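# Push the small wooden box's drawer closed

## Task

Close the drawer of the small wooden box so that it stays shut by itself, with the box still standing upright on the table; the robot must not be what holds it shut. Afterwards, release any contact and pull the hands away.

## Robot and tools

Robot: the upper body of a humanoid on a stand past the near (-x) edge of the table, facing roughly +x. It has two arms, left_arm on the +y side and right_arm on the -y side. Each ends in a five-finger hand; the left hand mirrors the right. The body may sit slightly turned or tilted relative to the table.

Scene frame (used in every result): z = 0 is the table top with +z up, +x runs across the table away from the robot, and the table's near edge is at x = 0.18 m. The pelvis is 0.01 to 0.14 m above the table. Each shoulder sits about 0.28 m higher than the pelvis and 0.06 m toward +x, offset 0.10 m in y (left at +y, right at -y). A hand point can be at most 0.62 m from its shoulder, and reported positions get less trustworthy at long reach.

Hand point: a spot 0.05 m in front of the palm, where index pad and thumb tip meet in a pinch. Its +z runs along the straight fingers (which reach 0.06 to 0.07 m further), +y comes out of the palm, and +x crosses the palm toward the little finger on the right hand but toward the thumb on the left hand. A wrist bracket on the little-finger side sticks 0.03 m beyond the point along +y and can strike things.

execute_actions(actions): actions is a list of actions; each action is a list of up to 15 rows, each row one 1/30 s control step; a short action repeats its last row until 15 steps are done. An empty list just returns the current state and images. Each row is one list of 28 numbers in [-1, 1] covering both arms: left_arm dx, dy, dz, rx, ry, rz, then left_gripper little, ring, middle, index, thumb_bend, thumb_turn, force_limit, speed, then the same 14 for right_arm and right_gripper. dx..rz are an offset of that arm's hand point from its measured pose at the start of the action (for a call's first action, the last pose reported), expressed in the hand point's own axes. Every row counts from that start, not from the row before. Scale: 1.0 = 0.6 m or 180 degrees; rx, ry, rz form a single rotation vector. Each step the command is clipped to 70 mm and 16 degrees from the measured pose, so large offsets need several actions; after an action the arm stops at its last clipped pose.

Hand numbers are target positions, not offsets: for little, ring, middle, index and thumb_bend, +1 is straight/open and -1 fully curled; thumb_turn +1 lies beside the palm, -1 in front of it. A pinch is roughly index -0.22, thumb_bend -0.75, thumb_turn -0.57. force_limit maps -1..+1 to about 0..10 N at the fingertip (0..15 N for the two thumb motors) and only stops closing motion. speed maps -1..+1 to near zero..full (full travel in 0.6 s); close at -0.9 or below for gentle contact. There is no neutral value: to keep a hand unchanged, resend the last eight numbers used for it, or before any, its hand_measured six values plus hand_force_limit and hand_speed.

move(target, speed, blocking): target is one 28-number row as above, with offsets measured from the last result that showed a pose. Each hand point travels a straight line to it, all arms finishing together, over 0.5 to 10 s (cut off at 10 s). speed is the top path speed in m/s, 0.002 to 0.5 (default 0.25); rotation is capped at twice that in rad/s. Paths ignore obstacles and the other arm, and hands can lag or overshoot, especially near full reach. Faster moves and targets set deeper past a contact press harder. blocking=false returns after 0.5 s; then only wait or stop are accepted until a result shows the move ended. The result adds a move: line with the ending (done, off_target, moving, held, fault), limits (paced = pose clipped, held = a check blocked steps, after which the arm may jump fast) and each hand point's distance from its target.

wait(seconds): 0 to 10 s; the robot keeps its last command, and a running move continues. stop(): brakes a running move; it needs some room. zoom_image(camera, region): camera is cam_high, cam_left_wrist or cam_right_wrist; region [x0, y0, x1, y1] in pixels, at most 504 by 504. Image sizes: cam_high 896x504, wrist cameras 504x504. show_instructions(): shows the reference images. finished_scene(scene): ends the current scene by its number; irreversible, so only call it once the drawer is shut and the hands are clear.

Result lines: left_arm: ... | right_arm: ... give each hand point's position (m) and orientation quaternion (w, x, y, z) in the scene frame. Hand target is where the controller is now driving. pose unreachable means a clearance check altered that arm's command. hand_measured, hand_stopped_by (moving, target, force, stalled, fault), hand_load_n (positive when pushed open), hand_force_limit and hand_speed each follow the motor order. Joint torques are noisy and offset. MOTOR HOT warns from 90 °C; at 120 °C an OVER-TEMPERATURE FAULT drops that arm.

Cautions: a contact torque reaching a joint's limit (22.5 N m for shoulder, elbow and wrist roll; only 4.5 N m for wrist pitch and yaw) freezes that arm for 10 s. Push the drawer with slow, modest moves so the box neither tips nor slides off the table; nothing may leave the table. Never let the arms collide or press on each other. Objects may get a brief random nudge. Finish by opening the hand and retracting.

Each tool is called after "Emit:" as name(argument=value, ...), one argument or row to a line, values as JSON.

Reference images:

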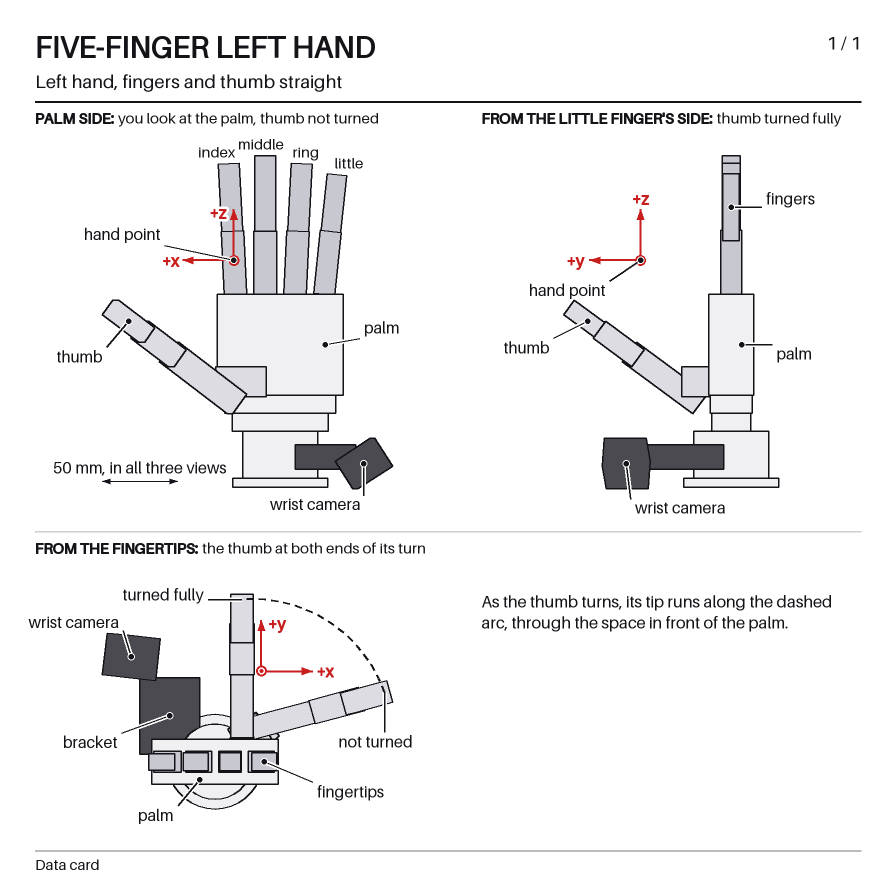

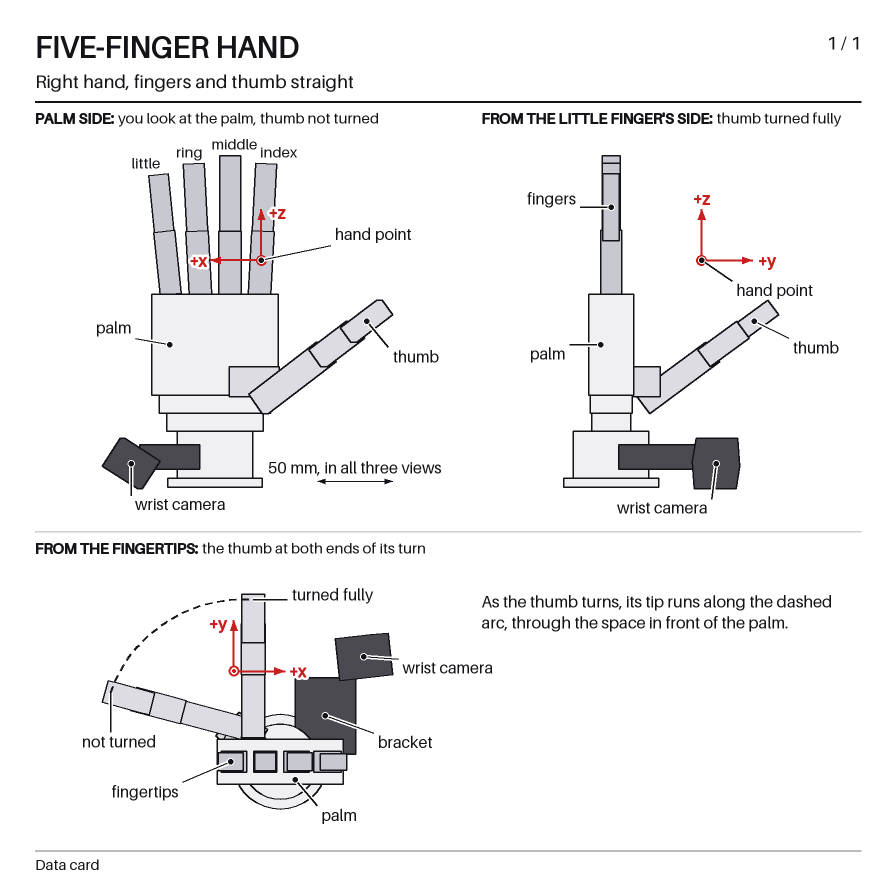

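## Session

Emit:
execute_actions(
  actions=[],
)

Scene clock: 0.00 s.
left_arm: end_effector_position=(+0.1064, +0.1428, +0.4583) hand_measured=(+1.000, +1.000, +1.000, +1.000, +1.000, +1.000) hand_load_n=(+0.0, +0.0, +0.0, +0.0, +0.0, +0.0) hand_stopped_by=(target, target, target, target, target, target) hand_force_limit=0.00 hand_speed=-0.80 end_effector_quat_wxyz=(+0.064, +0.012, -0.118, +0.991) | right_arm: end_effector_position=(+0.1268, -0.1079, +0.4411) hand_measured=(+1.000, +1.000, +1.000, +1.000, +1.000, +1.000) hand_load_n=(+0.0, +0.0, +0.0, +0.0, +0.0, +0.0) hand_stopped_by=(target, target, target, target, target, target) hand_force_limit=0.00 hand_speed=-0.80 end_effector_quat_wxyz=(+0.977, -0.140, -0.024, +0.158)
Joint positions: left_arm=[-0.092  0.443  0.177 -0.514 -0.763 -1.106 -0.446] | right_arm=[-0.145 -0.458 -0.098 -0.51   0.59  -1.134  0.392]
Joint velocities: left_arm=[ 0.005 -0.008 -0.003  0.     0.002  0.     0.   ] | right_arm=[-0.002 -0.002 -0.002  0.002  0.005  0.     0.   ]
Joint torques (N m, as the arm reports them, + toward a larger angle): no reading
Motor temperatures (°C, as the motors report them): left_arm=[43 36 42 41 43 31 27] | right_arm=[38 40 40 42 34 27 32]
Hand target (left_arm): +0.106, +0.143, +0.458; +0.064, +0.012, -0.118, +0.991
Hand target (right_arm): +0.127, -0.108, +0.441; +0.977, -0.140, -0.024, +0.158

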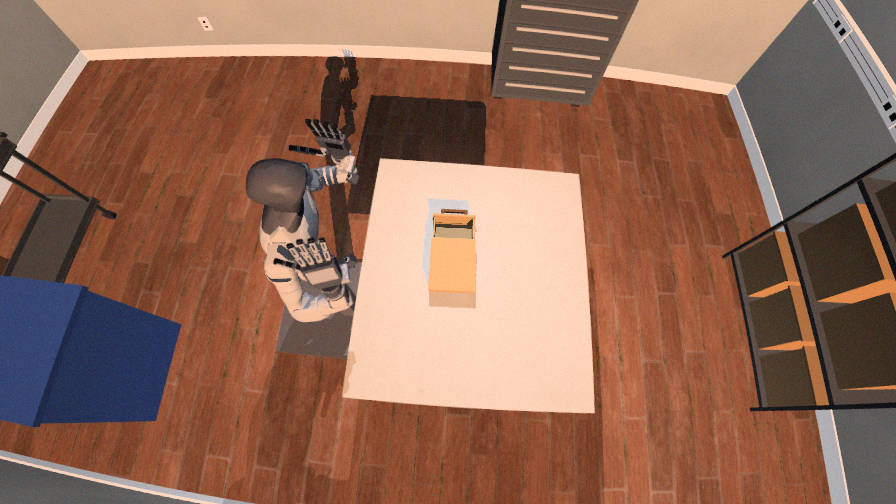

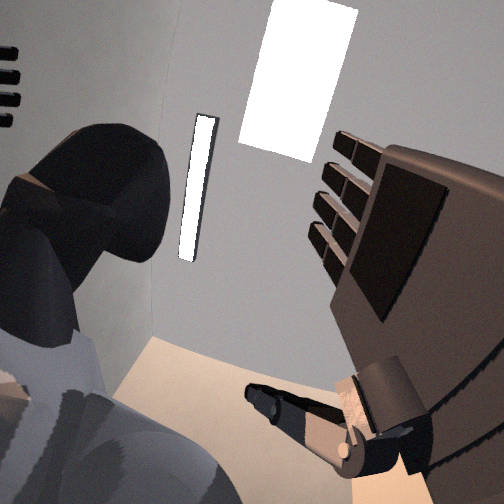

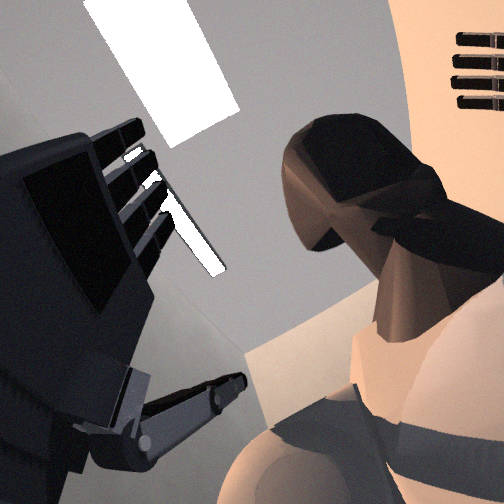

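Emit:
zoom_image(
  camera="cam_high",
  region=[380, 170, 540, 330],
)

Region (380, 170, 540, 330) of cam_high's 896x504 image, scaled by 3.150, with more detail than that image has.

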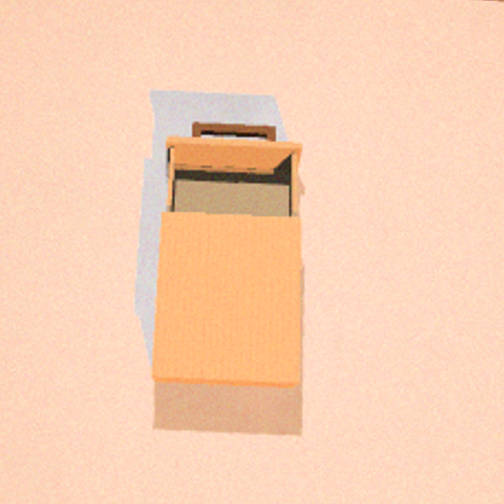

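Emit:
zoom_image(
  camera="cam_high",
  region=[415, 260, 495, 320],
)

Emit:
zoom_image(
  camera="cam_high",
  region=[415, 195, 495, 255],
)

Region (415, 260, 495, 320) of cam_high's 896x504 image, scaled by 6.300, with more detail than that image has; it fills the top 378 rows of this view, and the rest is white.

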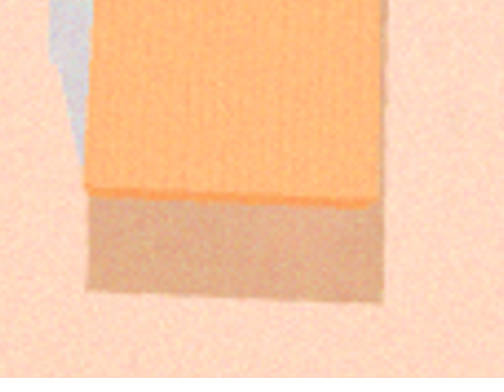

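Region (415, 195, 495, 255) of cam_high's 896x504 image, scaled by 6.300, with more detail than that image has; it fills the top 378 rows of this view, and the rest is white.

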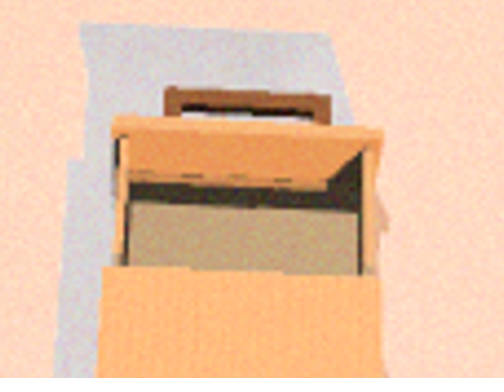

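Emit:
move(
  target=[-0.512,-0.156,-0.459,0.086,-0.709,-0.063,1,1,1,1,1,1,0,-0.8,0.461,-0.038,-0.431,0.163,0.724,0.049,1,1,1,1,1,1,0,-0.8],
  speed=0.35,
)

Scene clock: 33.33 s.
left_arm: end_effector_position=(+0.4199, +0.2568, +0.2130) hand_measured=(+1.000, +1.000, +1.000, +1.000, +1.000, +1.000) hand_load_n=(+0.0, +0.0, +0.0, +0.0, +0.0, +0.0) hand_stopped_by=(target, target, target, target, target, target) hand_force_limit=0.00 hand_speed=-0.80 end_effector_quat_wxyz=(+0.012, +0.901, +0.010, +0.433) | right_arm: end_effector_position=(+0.4184, -0.1053, +0.1995) hand_measured=(+1.000, +1.000, +1.000, +1.000, +1.000, +1.000) hand_load_n=(+0.0, +0.0, +0.0, +0.0, +0.0, +0.0) hand_stopped_by=(target, target, target, target, target, target) hand_force_limit=0.00 hand_speed=-0.80 end_effector_quat_wxyz=(+0.421, -0.002, +0.907, +0.020)
Joint positions: left_arm=[-0.675  1.312 -0.338  0.158 -1.434  0.749  0.045] | right_arm=[-0.544 -0.985  0.091 -0.416  1.836  0.902 -1.12 ]
Joint velocities: left_arm=[-0.015  0.006 -0.02   0.003 -0.006  0.     0.   ] | right_arm=[0.003 0.    0.006 0.003 0.    0.    0.   ]
Joint torques (N m, as the arm reports them, + toward a larger angle): left_arm=[-3.55  4.12  3.32 -0.78 -0.34 -0.66 -0.06] | right_arm=[-2.87 -2.53 -1.65 -1.46  0.77 -0.65  0.05]
Motor temperatures (°C, as the motors report them): left_arm=[44 37 42 41 43 31 27] | right_arm=[38 41 41 43 34 28 32]
Hand target (left_arm): +0.420, +0.257, +0.212; +0.012, +0.902, +0.009, +0.432
Hand target (right_arm): +0.418, -0.105, +0.199; +0.419, -0.003, +0.908, +0.020
Off the commanded pose (left_arm): 0.013 m, 2 deg.
Off the commanded pose (right_arm): 0.005 m, 2 deg.
move: off_target (left_arm, right_arm)
camera_calibration (this result's frames):
cam_left_wrist: T_world_to_cam=[[-0.121433, 0.987357, -0.101879, -0.186805], [0.125788, 0.117119, 0.98512, -0.284277], [0.984597, 0.10681, -0.13842, -0.286509], [0, 0, 0, 1]] pos_world=[0.29517, 0.24834, 0.221357]
cam_right_wrist: T_world_to_cam=[[0.0246687, 0.98965, 0.141369, 0.060518], [0.12388, -0.143348, 0.981888, -0.262861], [0.99199, -0.00670911, -0.126134, -0.260519], [0, 0, 0, 1]] pos_world=[0.289502, -0.0993201, 0.216684]

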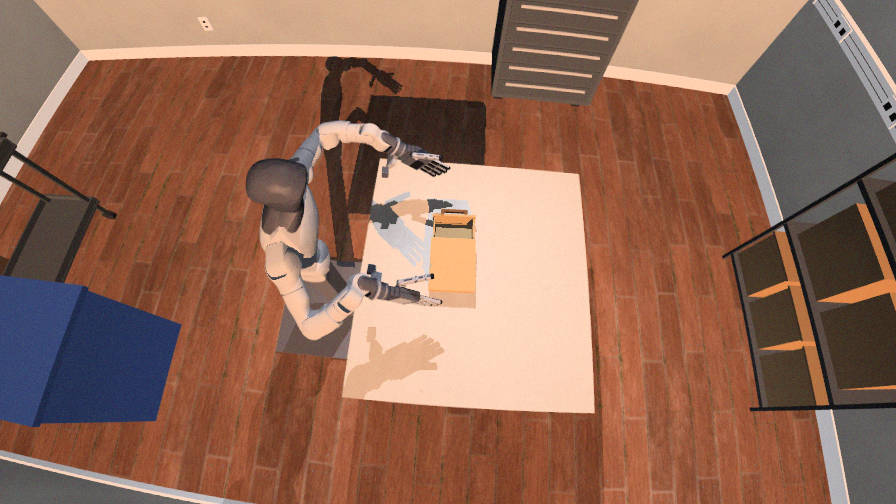

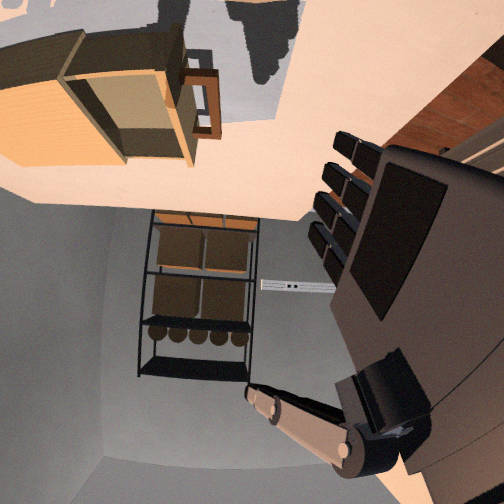

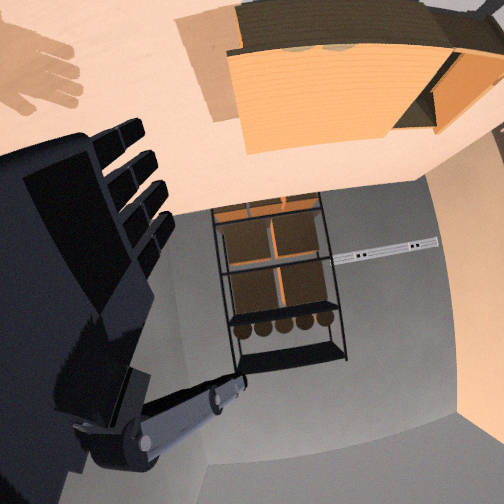

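Emit:
move(
  target=[-0.084,0.053,0.18,0,0,0,1,1,1,1,1,1,0,-0.8,0.071,0.033,0.173,0,0,0,1,1,1,1,1,1,0,-0.8],
  speed=0.15,
)

Scene clock: 42.17 s.
left_arm: end_effector_position=(+0.4735, +0.2289, +0.1040) hand_measured=(+1.000, +1.000, +1.000, +1.000, +1.000, +1.000) hand_load_n=(+0.0, +0.0, +0.0, +0.0, +0.0, +0.0) hand_stopped_by=(target, target, target, target, target, target) hand_force_limit=0.00 hand_speed=-0.80 end_effector_quat_wxyz=(+0.012, +0.903, +0.021, +0.430) | right_arm: end_effector_position=(+0.4700, -0.0830, +0.1016) hand_measured=(+1.000, +1.000, +1.000, +1.000, +1.000, +1.000) hand_load_n=(+0.0, +0.0, +0.0, +0.0, +0.0, +0.0) hand_stopped_by=(target, target, target, target, target, target) hand_force_limit=0.00 hand_speed=-0.80 end_effector_quat_wxyz=(+0.420, +0.001, +0.907, +0.024)
Joint positions: left_arm=[-0.881  0.78  -0.572  0.771 -1.032  0.434 -0.1  ] | right_arm=[-0.635 -0.689  0.389  0.091  1.187  0.669 -0.639]
Joint velocities: left_arm=[ 0.014  0.006 -0.02   0.     0.     0.    -0.001] | right_arm=[ 0.002 -0.008 -0.003  0.     0.005  0.     0.   ]
Joint torques (N m, as the arm reports them, + toward a larger angle): left_arm=[-5.19  3.32  1.91 -1.71 -0.4  -0.81 -0.03] | right_arm=[-3.46 -1.93 -1.41 -2.37  0.37 -1.16  0.25]
Motor temperatures (°C, as the motors report them): left_arm=[45 38 43 41 43 31 27] | right_arm=[40 42 41 43 34 28 32]
Hand target (left_arm): +0.473, +0.229, +0.104; +0.011, +0.903, +0.018, +0.430
Hand target (right_arm): +0.471, -0.083, +0.102; +0.421, +0.000, +0.907, +0.022
Off the commanded pose (left_arm): 0.007 m, 1 deg.
Off the commanded pose (right_arm): 0.002 m, 1 deg.
move: off_target (left_arm)
camera_calibration (this result's frames):
cam_left_wrist: T_world_to_cam=[[-0.140319, 0.983974, -0.110028, -0.153305], [0.129575, 0.128422, 0.983218, -0.184532], [0.981591, 0.123707, -0.145519, -0.353041], [0, 0, 0, 1]] pos_world=[0.348941, 0.218219, 0.113193]
cam_right_wrist: T_world_to_cam=[[0.027654, 0.988107, 0.151259, 0.0484443], [0.126072, -0.153556, 0.980064, -0.171584], [0.991636, -0.00803316, -0.12882, -0.323537], [0, 0, 0, 1]] pos_world=[0.341124, -0.076815, 0.119158]

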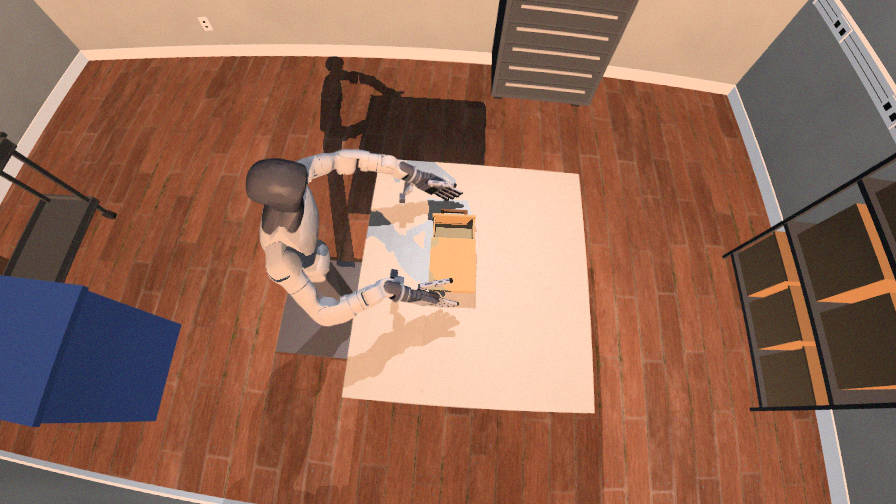

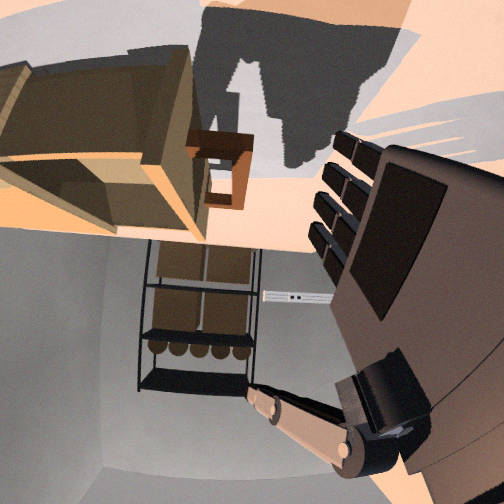

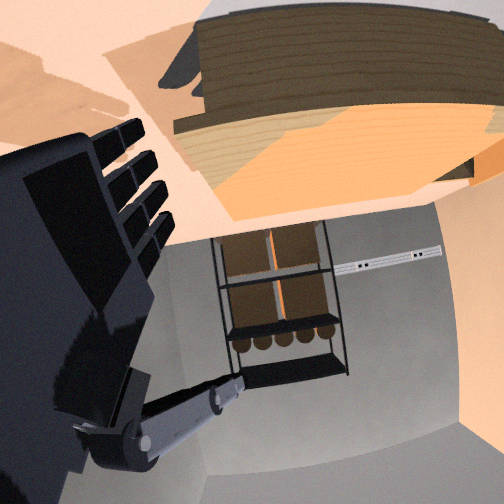

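Emit:
move(
  target=[-0.007,0.055,0.005,0,0,0,1,1,1,1,1,1,0,-0.8,0.004,0.036,0.004,0,0,0,1,1,1,1,1,1,0,-0.8],
  speed=0.06,
)

Emit:
move(
  target=[0,0.14,0,0,0,0,1,1,1,1,1,1,0,-0.8,0,0,0,0,0,0,1,1,1,1,1,1,0,-0.8],
  speed=0.05,
)

Scene clock: 47.73 s.
left_arm: end_effector_position=(+0.4747, +0.1960, +0.0999) hand_measured=(+1.000, +1.000, +1.000, +1.000, +1.000, +1.000) hand_load_n=(+0.0, +0.0, +0.0, +0.0, +0.0, +0.0) hand_stopped_by=(target, target, target, target, target, target) hand_force_limit=0.00 hand_speed=-0.80 end_effector_quat_wxyz=(+0.010, +0.902, +0.016, +0.431) | right_arm: end_effector_position=(+0.4695, -0.0607, +0.0989) hand_measured=(+1.000, +1.000, +1.000, +1.000, +1.000, +1.000) hand_load_n=(+0.0, +0.0, +0.0, +0.0, +0.0, +0.0) hand_stopped_by=(target, target, target, target, target, target) hand_force_limit=0.00 hand_speed=-0.80 end_effector_quat_wxyz=(+0.418, +0.002, +0.908, +0.027)
Joint positions: left_arm=[-0.846  0.737 -0.569  0.622 -1.059  0.468  0.061] | right_arm=[-0.663 -0.614  0.419  0.104  1.175  0.661 -0.697]
Joint velocities: left_arm=[ 0.008  0.017  0.003 -0.006 -0.005  0.     0.   ] | right_arm=[-0.002  0.009 -0.005 -0.011 -0.003  0.     0.   ]
Joint torques (N m, as the arm reports them, + toward a larger angle): left_arm=[-4.66  2.75  2.41 -2.18 -0.82 -0.56  0.22] | right_arm=[-3.67 -1.57 -1.24 -2.28  0.32 -1.11  0.05]
Motor temperatures (°C, as the motors report them): left_arm=[47 38 43 41 43 31 27] | right_arm=[41 42 41 43 34 28 32]
Hand target (left_arm): +0.473, +0.196, +0.098; +0.011, +0.904, +0.019, +0.428
Hand target (right_arm): +0.471, -0.062, +0.099; +0.420, +0.002, +0.907, +0.024
Off the commanded pose (left_arm): 0.001 m, 1 deg.
Off the commanded pose (right_arm): 0.001 m, 0 deg.
move: done
camera_calibration (this result's frames):
cam_left_wrist: T_world_to_cam=[[-0.133517, 0.985843, -0.101423, -0.12568], [0.128205, 0.118661, 0.984623, -0.174084], [0.982719, 0.118461, -0.142233, -0.350607], [0, 0, 0, 1]] pos_world=[0.350087, 0.186091, 0.108792]
cam_right_wrist: T_world_to_cam=[[0.0262926, 0.987092, 0.157982, 0.026768], [0.12965, -0.160069, 0.978554, -0.167457], [0.991211, -0.00524633, -0.132185, -0.322587], [0, 0, 0, 1]] pos_world=[0.340759, -0.0549197, 0.116996]

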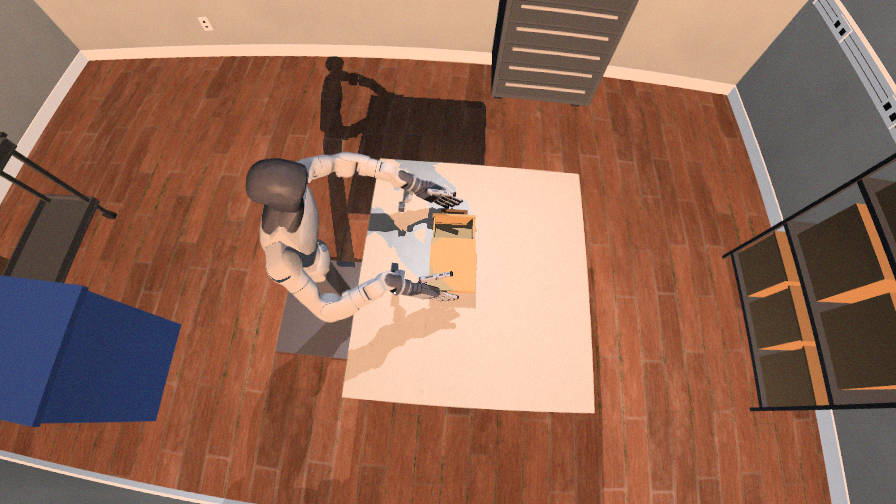

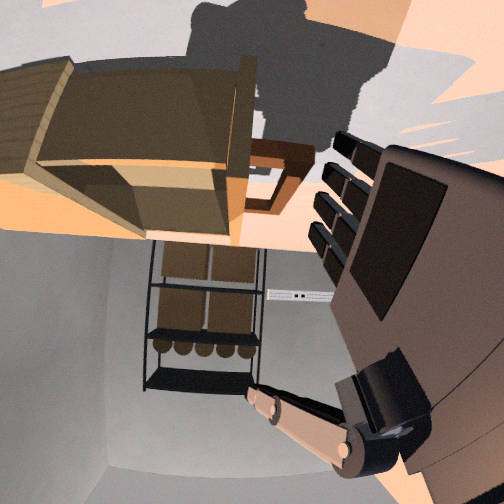

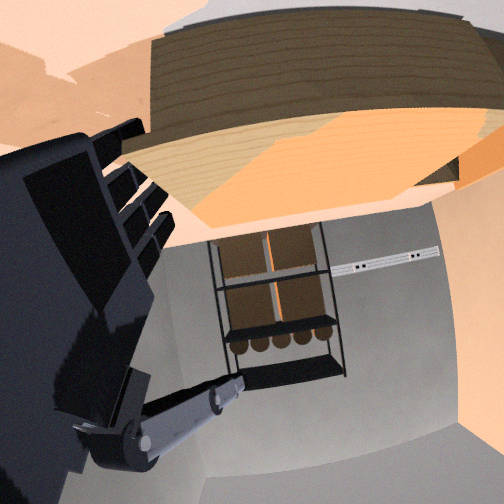

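Scene clock: 49.73 s.
left_arm: end_effector_position=(+0.4758, +0.1361, +0.0940) hand_measured=(+1.000, +1.000, +1.000, +1.000, +1.000, +1.000) hand_load_n=(+0.0, +0.0, +0.0, +0.0, +0.0, +0.0) hand_stopped_by=(target, target, target, target, target, target) hand_force_limit=0.00 hand_speed=-0.80 end_effector_quat_wxyz=(-0.025, +0.904, +0.021, +0.426) | right_arm: end_effector_position=(+0.4723, -0.0729, +0.0974) hand_measured=(+1.000, +1.000, +1.000, +1.000, +1.000, +1.000) hand_load_n=(+0.0, +0.0, +0.0, +0.0, +0.0, +0.0) hand_stopped_by=(target, target, target, target, target, target) hand_force_limit=0.00 hand_speed=-0.80 end_effector_quat_wxyz=(+0.420, +0.006, +0.908, +0.008)
Joint positions: left_arm=[-0.829  0.588 -0.568  0.409 -1.081  0.555  0.438] | right_arm=[-0.661 -0.633  0.418  0.109  1.169  0.661 -0.711]
Joint velocities: left_arm=[-0.015  0.006 -0.008  0.002  0.014  0.     0.   ] | right_arm=[-0.002  0.    -0.003  0.012  0.017  0.     0.   ]
Joint torques (N m, as the arm reports them, + toward a larger angle): left_arm=[-5.58 -0.2   1.63 -3.55 -0.91 -0.57 -1.07] | right_arm=[-3.64 -0.79 -1.21 -3.02  0.88 -1.08  0.68]
Motor temperatures (°C, as the motors report them): left_arm=[47 38 43 41 43 31 27] | right_arm=[41 42 41 43 34 28 32]
Hand target (left_arm): +0.474, +0.112, +0.097; +0.008, +0.904, +0.010, +0.426
Hand target (right_arm): +0.469, -0.061, +0.099; +0.418, +0.002, +0.908, +0.027
Off the commanded pose (left_arm): 0.026 m, 4 deg.
Off the commanded pose (right_arm): 0.013 m, 2 deg.
move: off_target (left_arm, right_arm)
camera_calibration (this result's frames):
cam_left_wrist: T_world_to_cam=[[-0.172763, 0.984048, -0.0424523, -0.0537521], [0.135855, 0.0664954, 0.988495, -0.158183], [0.975549, 0.165008, -0.145176, -0.348077], [0, 0, 0, 1]] pos_world=[0.35177, 0.120849, 0.103548]
cam_right_wrist: T_world_to_cam=[[0.0491562, 0.990641, 0.127332, 0.031457], [0.123619, -0.13254, 0.983439, -0.16388], [0.991111, -0.0326015, -0.128977, -0.327838], [0, 0, 0, 1]] pos_world=[0.343636, -0.0635712, 0.114877]

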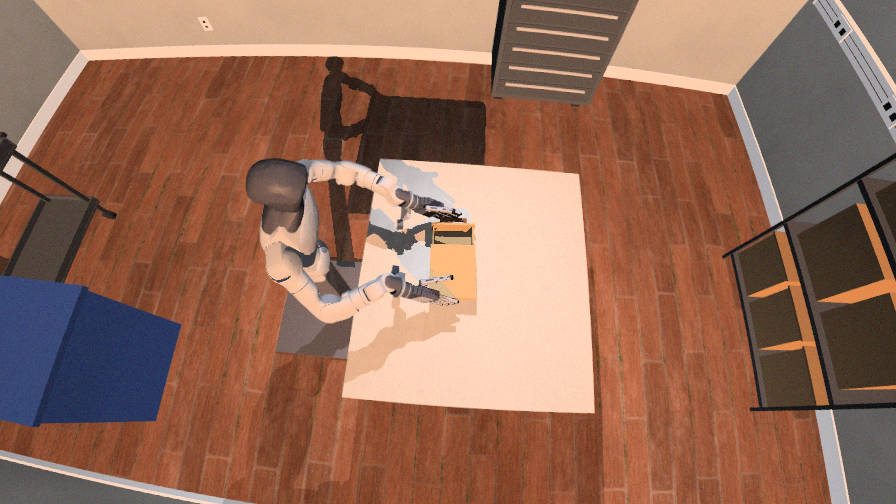

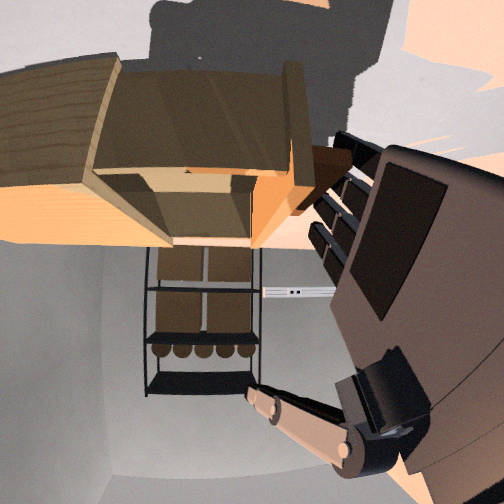

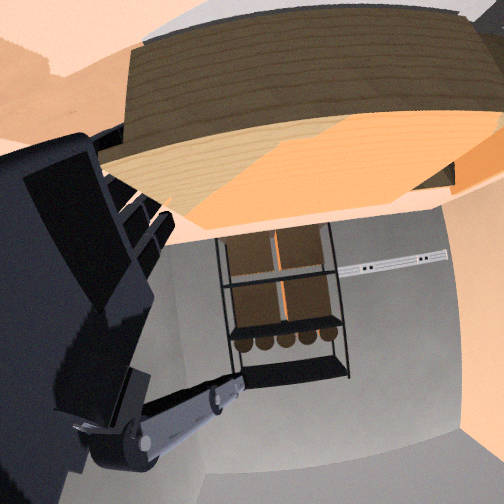

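Emit:
zoom_image(
  camera="cam_high",
  region=[380, 170, 540, 330],
)

Region (380, 170, 540, 330) of cam_high's 896x504 image, scaled by 3.150, with more detail than that image has.

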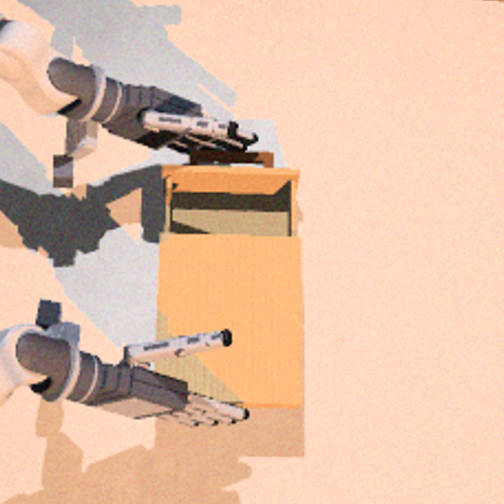

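Emit:
move(
  target=[0.004,0.085,-0.004,0,0,0,1,1,1,1,1,1,0,-0.8,0,0.04,0,0,0,0,1,1,1,1,1,1,0,-0.8],
  speed=0.04,
)

Emit:
zoom_image(
  camera="cam_high",
  region=[380, 170, 540, 330],
)

Scene clock: 57.17 s.
left_arm: end_effector_position=(+0.4787, +0.1151, +0.0893) hand_measured=(+1.000, +1.000, +1.000, +1.000, +1.000, +1.000) hand_load_n=(+0.0, +0.0, +0.0, +0.0, +0.0, +0.0) hand_stopped_by=(target, target, target, target, target, target) hand_force_limit=0.00 hand_speed=-0.80 end_effector_quat_wxyz=(-0.065, +0.904, +0.032, +0.422) | right_arm: end_effector_position=(+0.4772, -0.0757, +0.0945) hand_measured=(+1.000, +1.000, +1.000, +1.000, +1.000, +1.000) hand_load_n=(+0.0, +0.0, +0.0, +0.0, +0.0, +0.0) hand_stopped_by=(target, target, target, target, target, target) hand_force_limit=0.00 hand_speed=-0.80 end_effector_quat_wxyz=(+0.422, +0.018, +0.906, -0.028)
Joint positions: left_arm=[-0.853  0.473 -0.576  0.394 -1.059  0.583  0.635] | right_arm=[-0.684 -0.586  0.429  0.128  1.141  0.664 -0.806]
Joint velocities: left_arm=[ 0.006 -0.011  0.014  0.008  0.     0.001  0.   ] | right_arm=[ 0.     0.002 -0.002  0.     0.     0.002  0.   ]
Joint torques (N m, as the arm reports them, + toward a larger angle): left_arm=[-6.08 -1.17  1.15 -3.93 -0.69 -0.63 -1.33] | right_arm=[-4.1   0.28 -0.61 -3.37  1.01 -0.98  1.07]
Motor temperatures (°C, as the motors report them): left_arm=[49 37 42 42 43 31 27] | right_arm=[42 41 41 44 34 28 33]
Hand target (left_arm): +0.477, +0.085, +0.094; -0.026, +0.905, +0.018, +0.424
Hand target (right_arm): +0.472, -0.050, +0.099; +0.420, +0.007, +0.907, +0.008
Off the commanded pose (left_arm): 0.031 m, 5 deg.
Off the commanded pose (right_arm): 0.027 m, 4 deg.
move: off_target (left_arm, right_arm)
camera_calibration (this result's frames):
cam_left_wrist: T_world_to_cam=[[-0.226091, 0.9739, 0.0200173, -0.0116357], [0.14207, 0.012638, 0.989776, -0.149433], [0.96369, 0.226623, -0.14122, -0.349928], [0, 0, 0, 1]] pos_world=[0.355821, 0.0925224, 0.0987213]
cam_right_wrist: T_world_to_cam=[[0.100545, 0.992302, 0.072305, 0.015087], [0.113791, -0.0836653, 0.989976, -0.154191], [0.988404, -0.0913093, -0.121327, -0.337004], [0, 0, 0, 1]] pos_world=[0.349125, -0.0586429, 0.110667]

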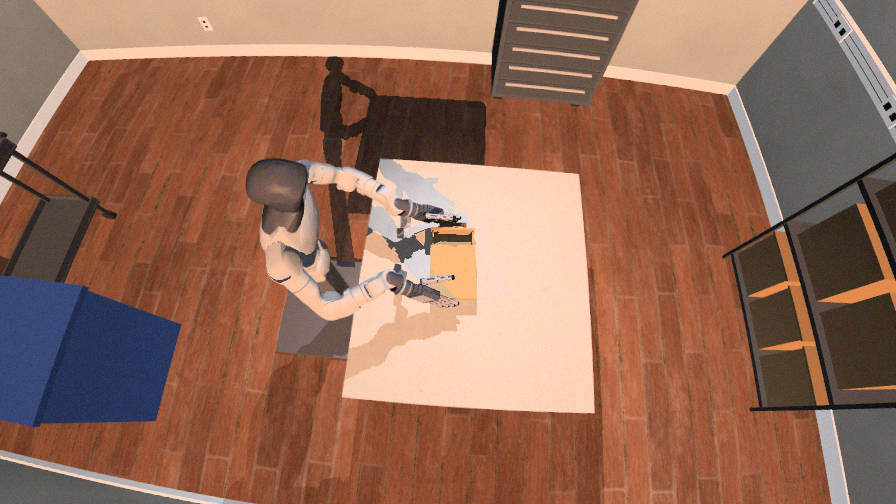

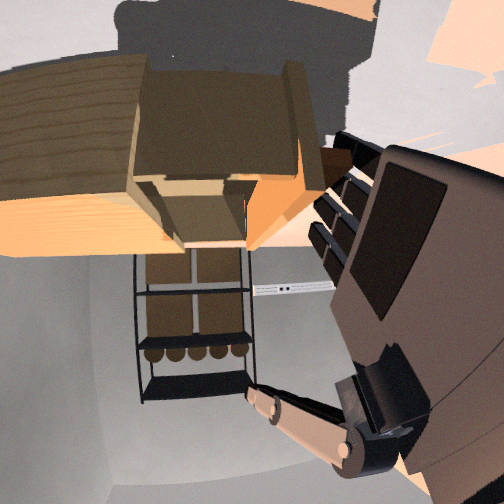

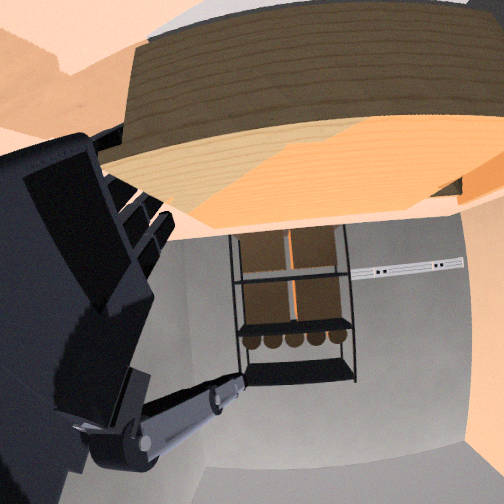

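Region (380, 170, 540, 330) of cam_high's 896x504 image, scaled by 3.150, with more detail than that image has.

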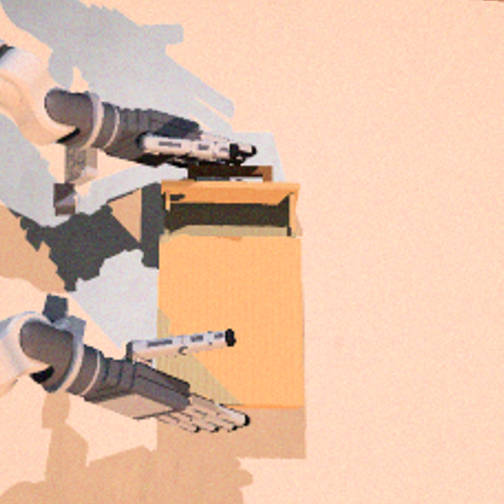

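Emit:
move(
  target=[0.008,0.12,-0.008,-0.05,0,0,1,1,1,1,1,1,0,-0.8,-0.006,0.04,-0.008,-0.035,0,0,1,1,1,1,1,1,0,-0.8],
  speed=0.04,
)

Emit:
zoom_image(
  camera="cam_high",
  region=[380, 170, 540, 330],
)

Scene clock: 64.93 s.
left_arm: end_effector_position=(+0.4923, +0.0871, +0.0884) hand_measured=(+1.000, +1.000, +1.000, +1.000, +1.000, +1.000) hand_load_n=(+0.5, +0.0, +0.0, +0.0, +0.0, +0.0) hand_stopped_by=(target, target, target, target, target, target) hand_force_limit=0.00 hand_speed=-0.80 end_effector_quat_wxyz=(-0.051, +0.903, +0.018, +0.427) | right_arm: end_effector_position=(+0.4813, -0.0812, +0.0941) hand_measured=(+1.000, +1.000, +1.000, +1.000, +1.000, +1.000) hand_load_n=(+0.0, +0.0, +0.0, +0.0, +0.0, +0.0) hand_stopped_by=(target, target, target, target, target, target) hand_force_limit=0.00 hand_speed=-0.80 end_effector_quat_wxyz=(+0.423, +0.007, +0.906, -0.022)
Joint positions: left_arm=[-0.932  0.36  -0.579  0.546 -0.98   0.555  0.572] | right_arm=[-0.697 -0.615  0.429  0.165  1.125  0.664 -0.727]
Joint velocities: left_arm=[-0.017 -0.014  0.     0.031  0.005 -0.008 -0.019] | right_arm=[ 0.002  0.005 -0.003  0.    -0.011  0.     0.004]
Joint torques (N m, as the arm reports them, + toward a larger angle): left_arm=[-6.02 -2.88  0.5  -4.11 -1.29 -0.63 -2.25] | right_arm=[-4.2   0.24 -0.76 -3.49  1.14 -1.02  1.42]
Motor temperatures (°C, as the motors report them): left_arm=[50 37 42 42 43 32 28] | right_arm=[44 41 41 44 34 28 33]
Hand target (left_arm): +0.484, +0.044, +0.090; +0.006, +0.907, -0.001, +0.422
Hand target (right_arm): +0.476, -0.052, +0.100; +0.422, -0.005, +0.906, +0.022
Off the commanded pose (left_arm): 0.044 m, 7 deg.
Off the commanded pose (right_arm): 0.031 m, 5 deg.
move: off_target (left_arm, right_arm)
camera_calibration (this result's frames):
cam_left_wrist: T_world_to_cam=[[-0.188819, 0.981987, 0.00705641, 0.000840263], [0.133671, 0.0185824, 0.990852, -0.146566], [0.972872, 0.188034, -0.134772, -0.358511], [0, 0, 0, 1]] pos_world=[0.368535, 0.0693108, 0.0969024]
cam_right_wrist: T_world_to_cam=[[0.0753786, 0.99441, 0.0739316, 0.0323715], [0.114407, -0.0822776, 0.990021, -0.154921], [0.99057, -0.066168, -0.11997, -0.340798], [0, 0, 0, 1]] pos_world=[0.352869, -0.067487, 0.110096]

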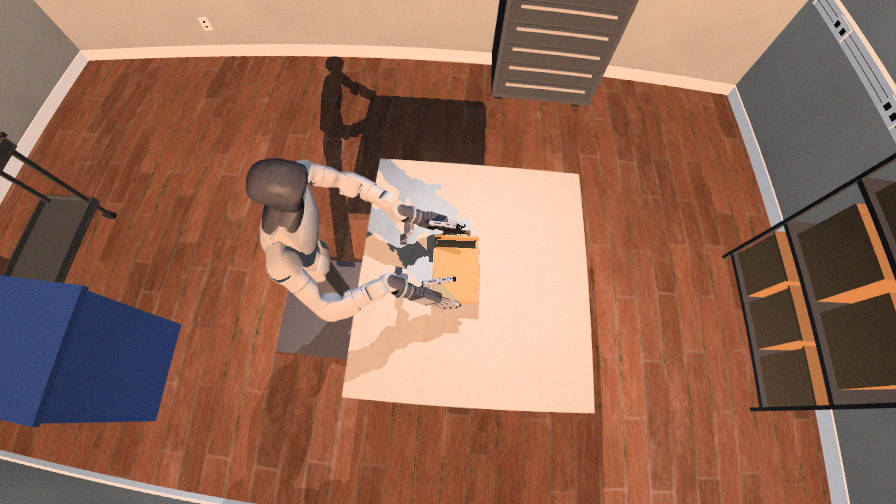

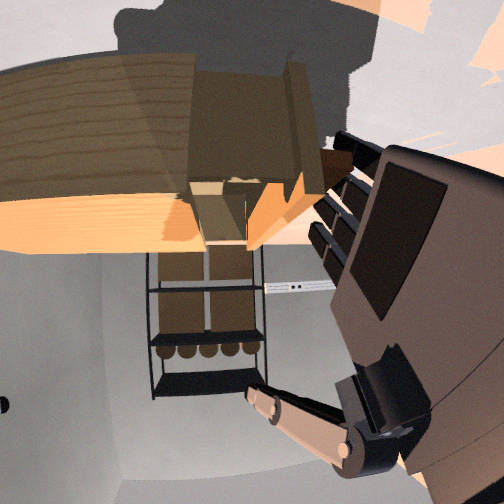

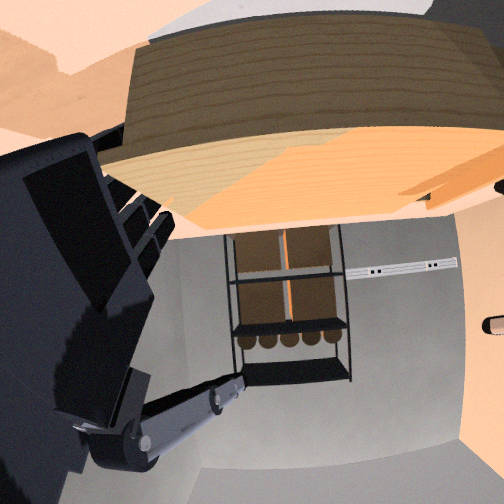

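Region (380, 170, 540, 330) of cam_high's 896x504 image, scaled by 3.150, with more detail than that image has.

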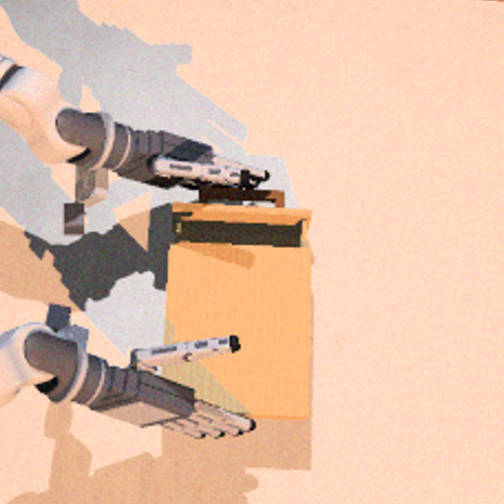

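Emit:
move(
  target=[0.004,0.105,-0.012,-0.04,0,0,1,1,1,1,1,1,0,-0.8,-0.006,0.075,-0.008,-0.03,0,0,1,1,1,1,1,1,0,-0.8],
  speed=0.04,
)

Emit:
zoom_image(
  camera="cam_high",
  region=[380, 170, 540, 330],
)

Scene clock: 70.87 s.
left_arm: end_effector_position=(+0.4992, +0.0686, +0.0871) hand_measured=(+1.000, +1.000, +1.000, +1.000, +1.000, +1.000) hand_load_n=(+0.5, +0.0, +0.0, +0.0, +0.0, +0.0) hand_stopped_by=(target, target, target, target, target, target) hand_force_limit=0.00 hand_speed=-0.80 end_effector_quat_wxyz=(-0.053, +0.901, +0.009, +0.430) | right_arm: end_effector_position=(+0.4877, -0.0804, +0.0916) hand_measured=(+1.000, +1.000, +1.000, +1.000, +1.000, +1.000) hand_load_n=(+0.0, +0.0, +0.0, +0.0, +0.0, +0.0) hand_stopped_by=(target, target, target, target, target, target) hand_force_limit=0.00 hand_speed=-0.80 end_effector_quat_wxyz=(+0.423, +0.004, +0.905, -0.041)
Joint positions: left_arm=[-0.982  0.276 -0.577  0.647 -0.923  0.533  0.559] | right_arm=[-0.732 -0.58   0.437  0.215  1.081  0.674 -0.741]
Joint velocities: left_arm=[-0.014 -0.014  0.     0.035  0.017 -0.013 -0.023] | right_arm=[-0.006  0.017 -0.005  0.015 -0.008  0.002  0.   ]
Joint torques (N m, as the arm reports them, + toward a larger angle): left_arm=[-5.74 -3.07  0.53 -3.72 -1.25 -0.68 -2.24] | right_arm=[-4.6   1.3  -0.42 -3.95  1.38 -1.09  1.75]
Motor temperatures (°C, as the motors report them): left_arm=[51 37 42 42 43 32 29] | right_arm=[44 41 41 44 34 28 34]
Hand target (left_arm): +0.490, +0.025, +0.090; +0.005, +0.905, -0.010, +0.426
Hand target (right_arm): +0.480, -0.038, +0.100; +0.423, -0.012, +0.906, +0.021
Off the commanded pose (left_arm): 0.045 m, 7 deg.
Off the commanded pose (right_arm): 0.045 m, 7 deg.
move: off_target (left_arm, right_arm)
camera_calibration (this result's frames):
cam_left_wrist: T_world_to_cam=[[-0.175096, 0.984408, 0.0168122, 0.012395], [0.128316, 0.00588655, 0.991716, -0.14244], [0.976154, 0.175803, -0.127346, -0.363369], [0, 0, 0, 1]] pos_world=[0.375151, 0.0525181, 0.0947776]
cam_right_wrist: T_world_to_cam=[[0.0864518, 0.995564, 0.0371226, 0.0292847], [0.111848, -0.0467256, 0.992626, -0.149239], [0.989958, -0.0816622, -0.115391, -0.348738], [0, 0, 0, 1]] pos_world=[0.359396, -0.0646069, 0.106811]

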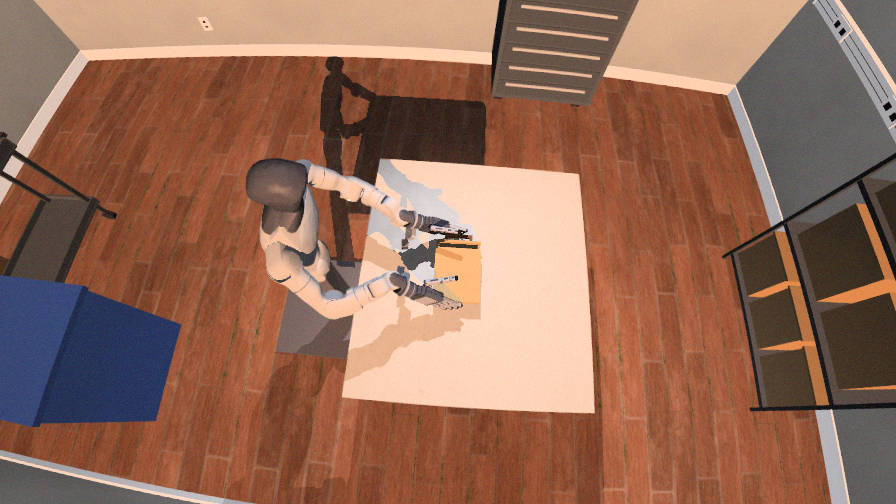

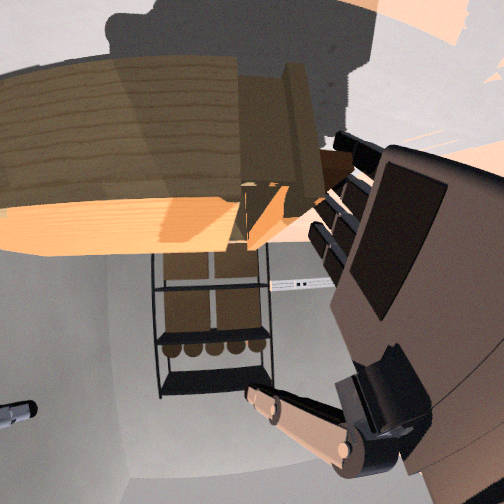

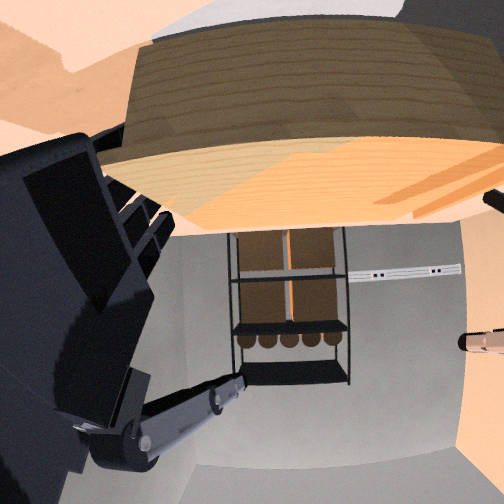

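Region (380, 170, 540, 330) of cam_high's 896x504 image, scaled by 3.150, with more detail than that image has.

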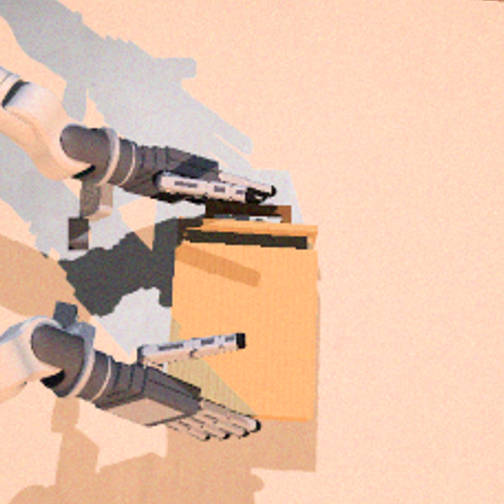

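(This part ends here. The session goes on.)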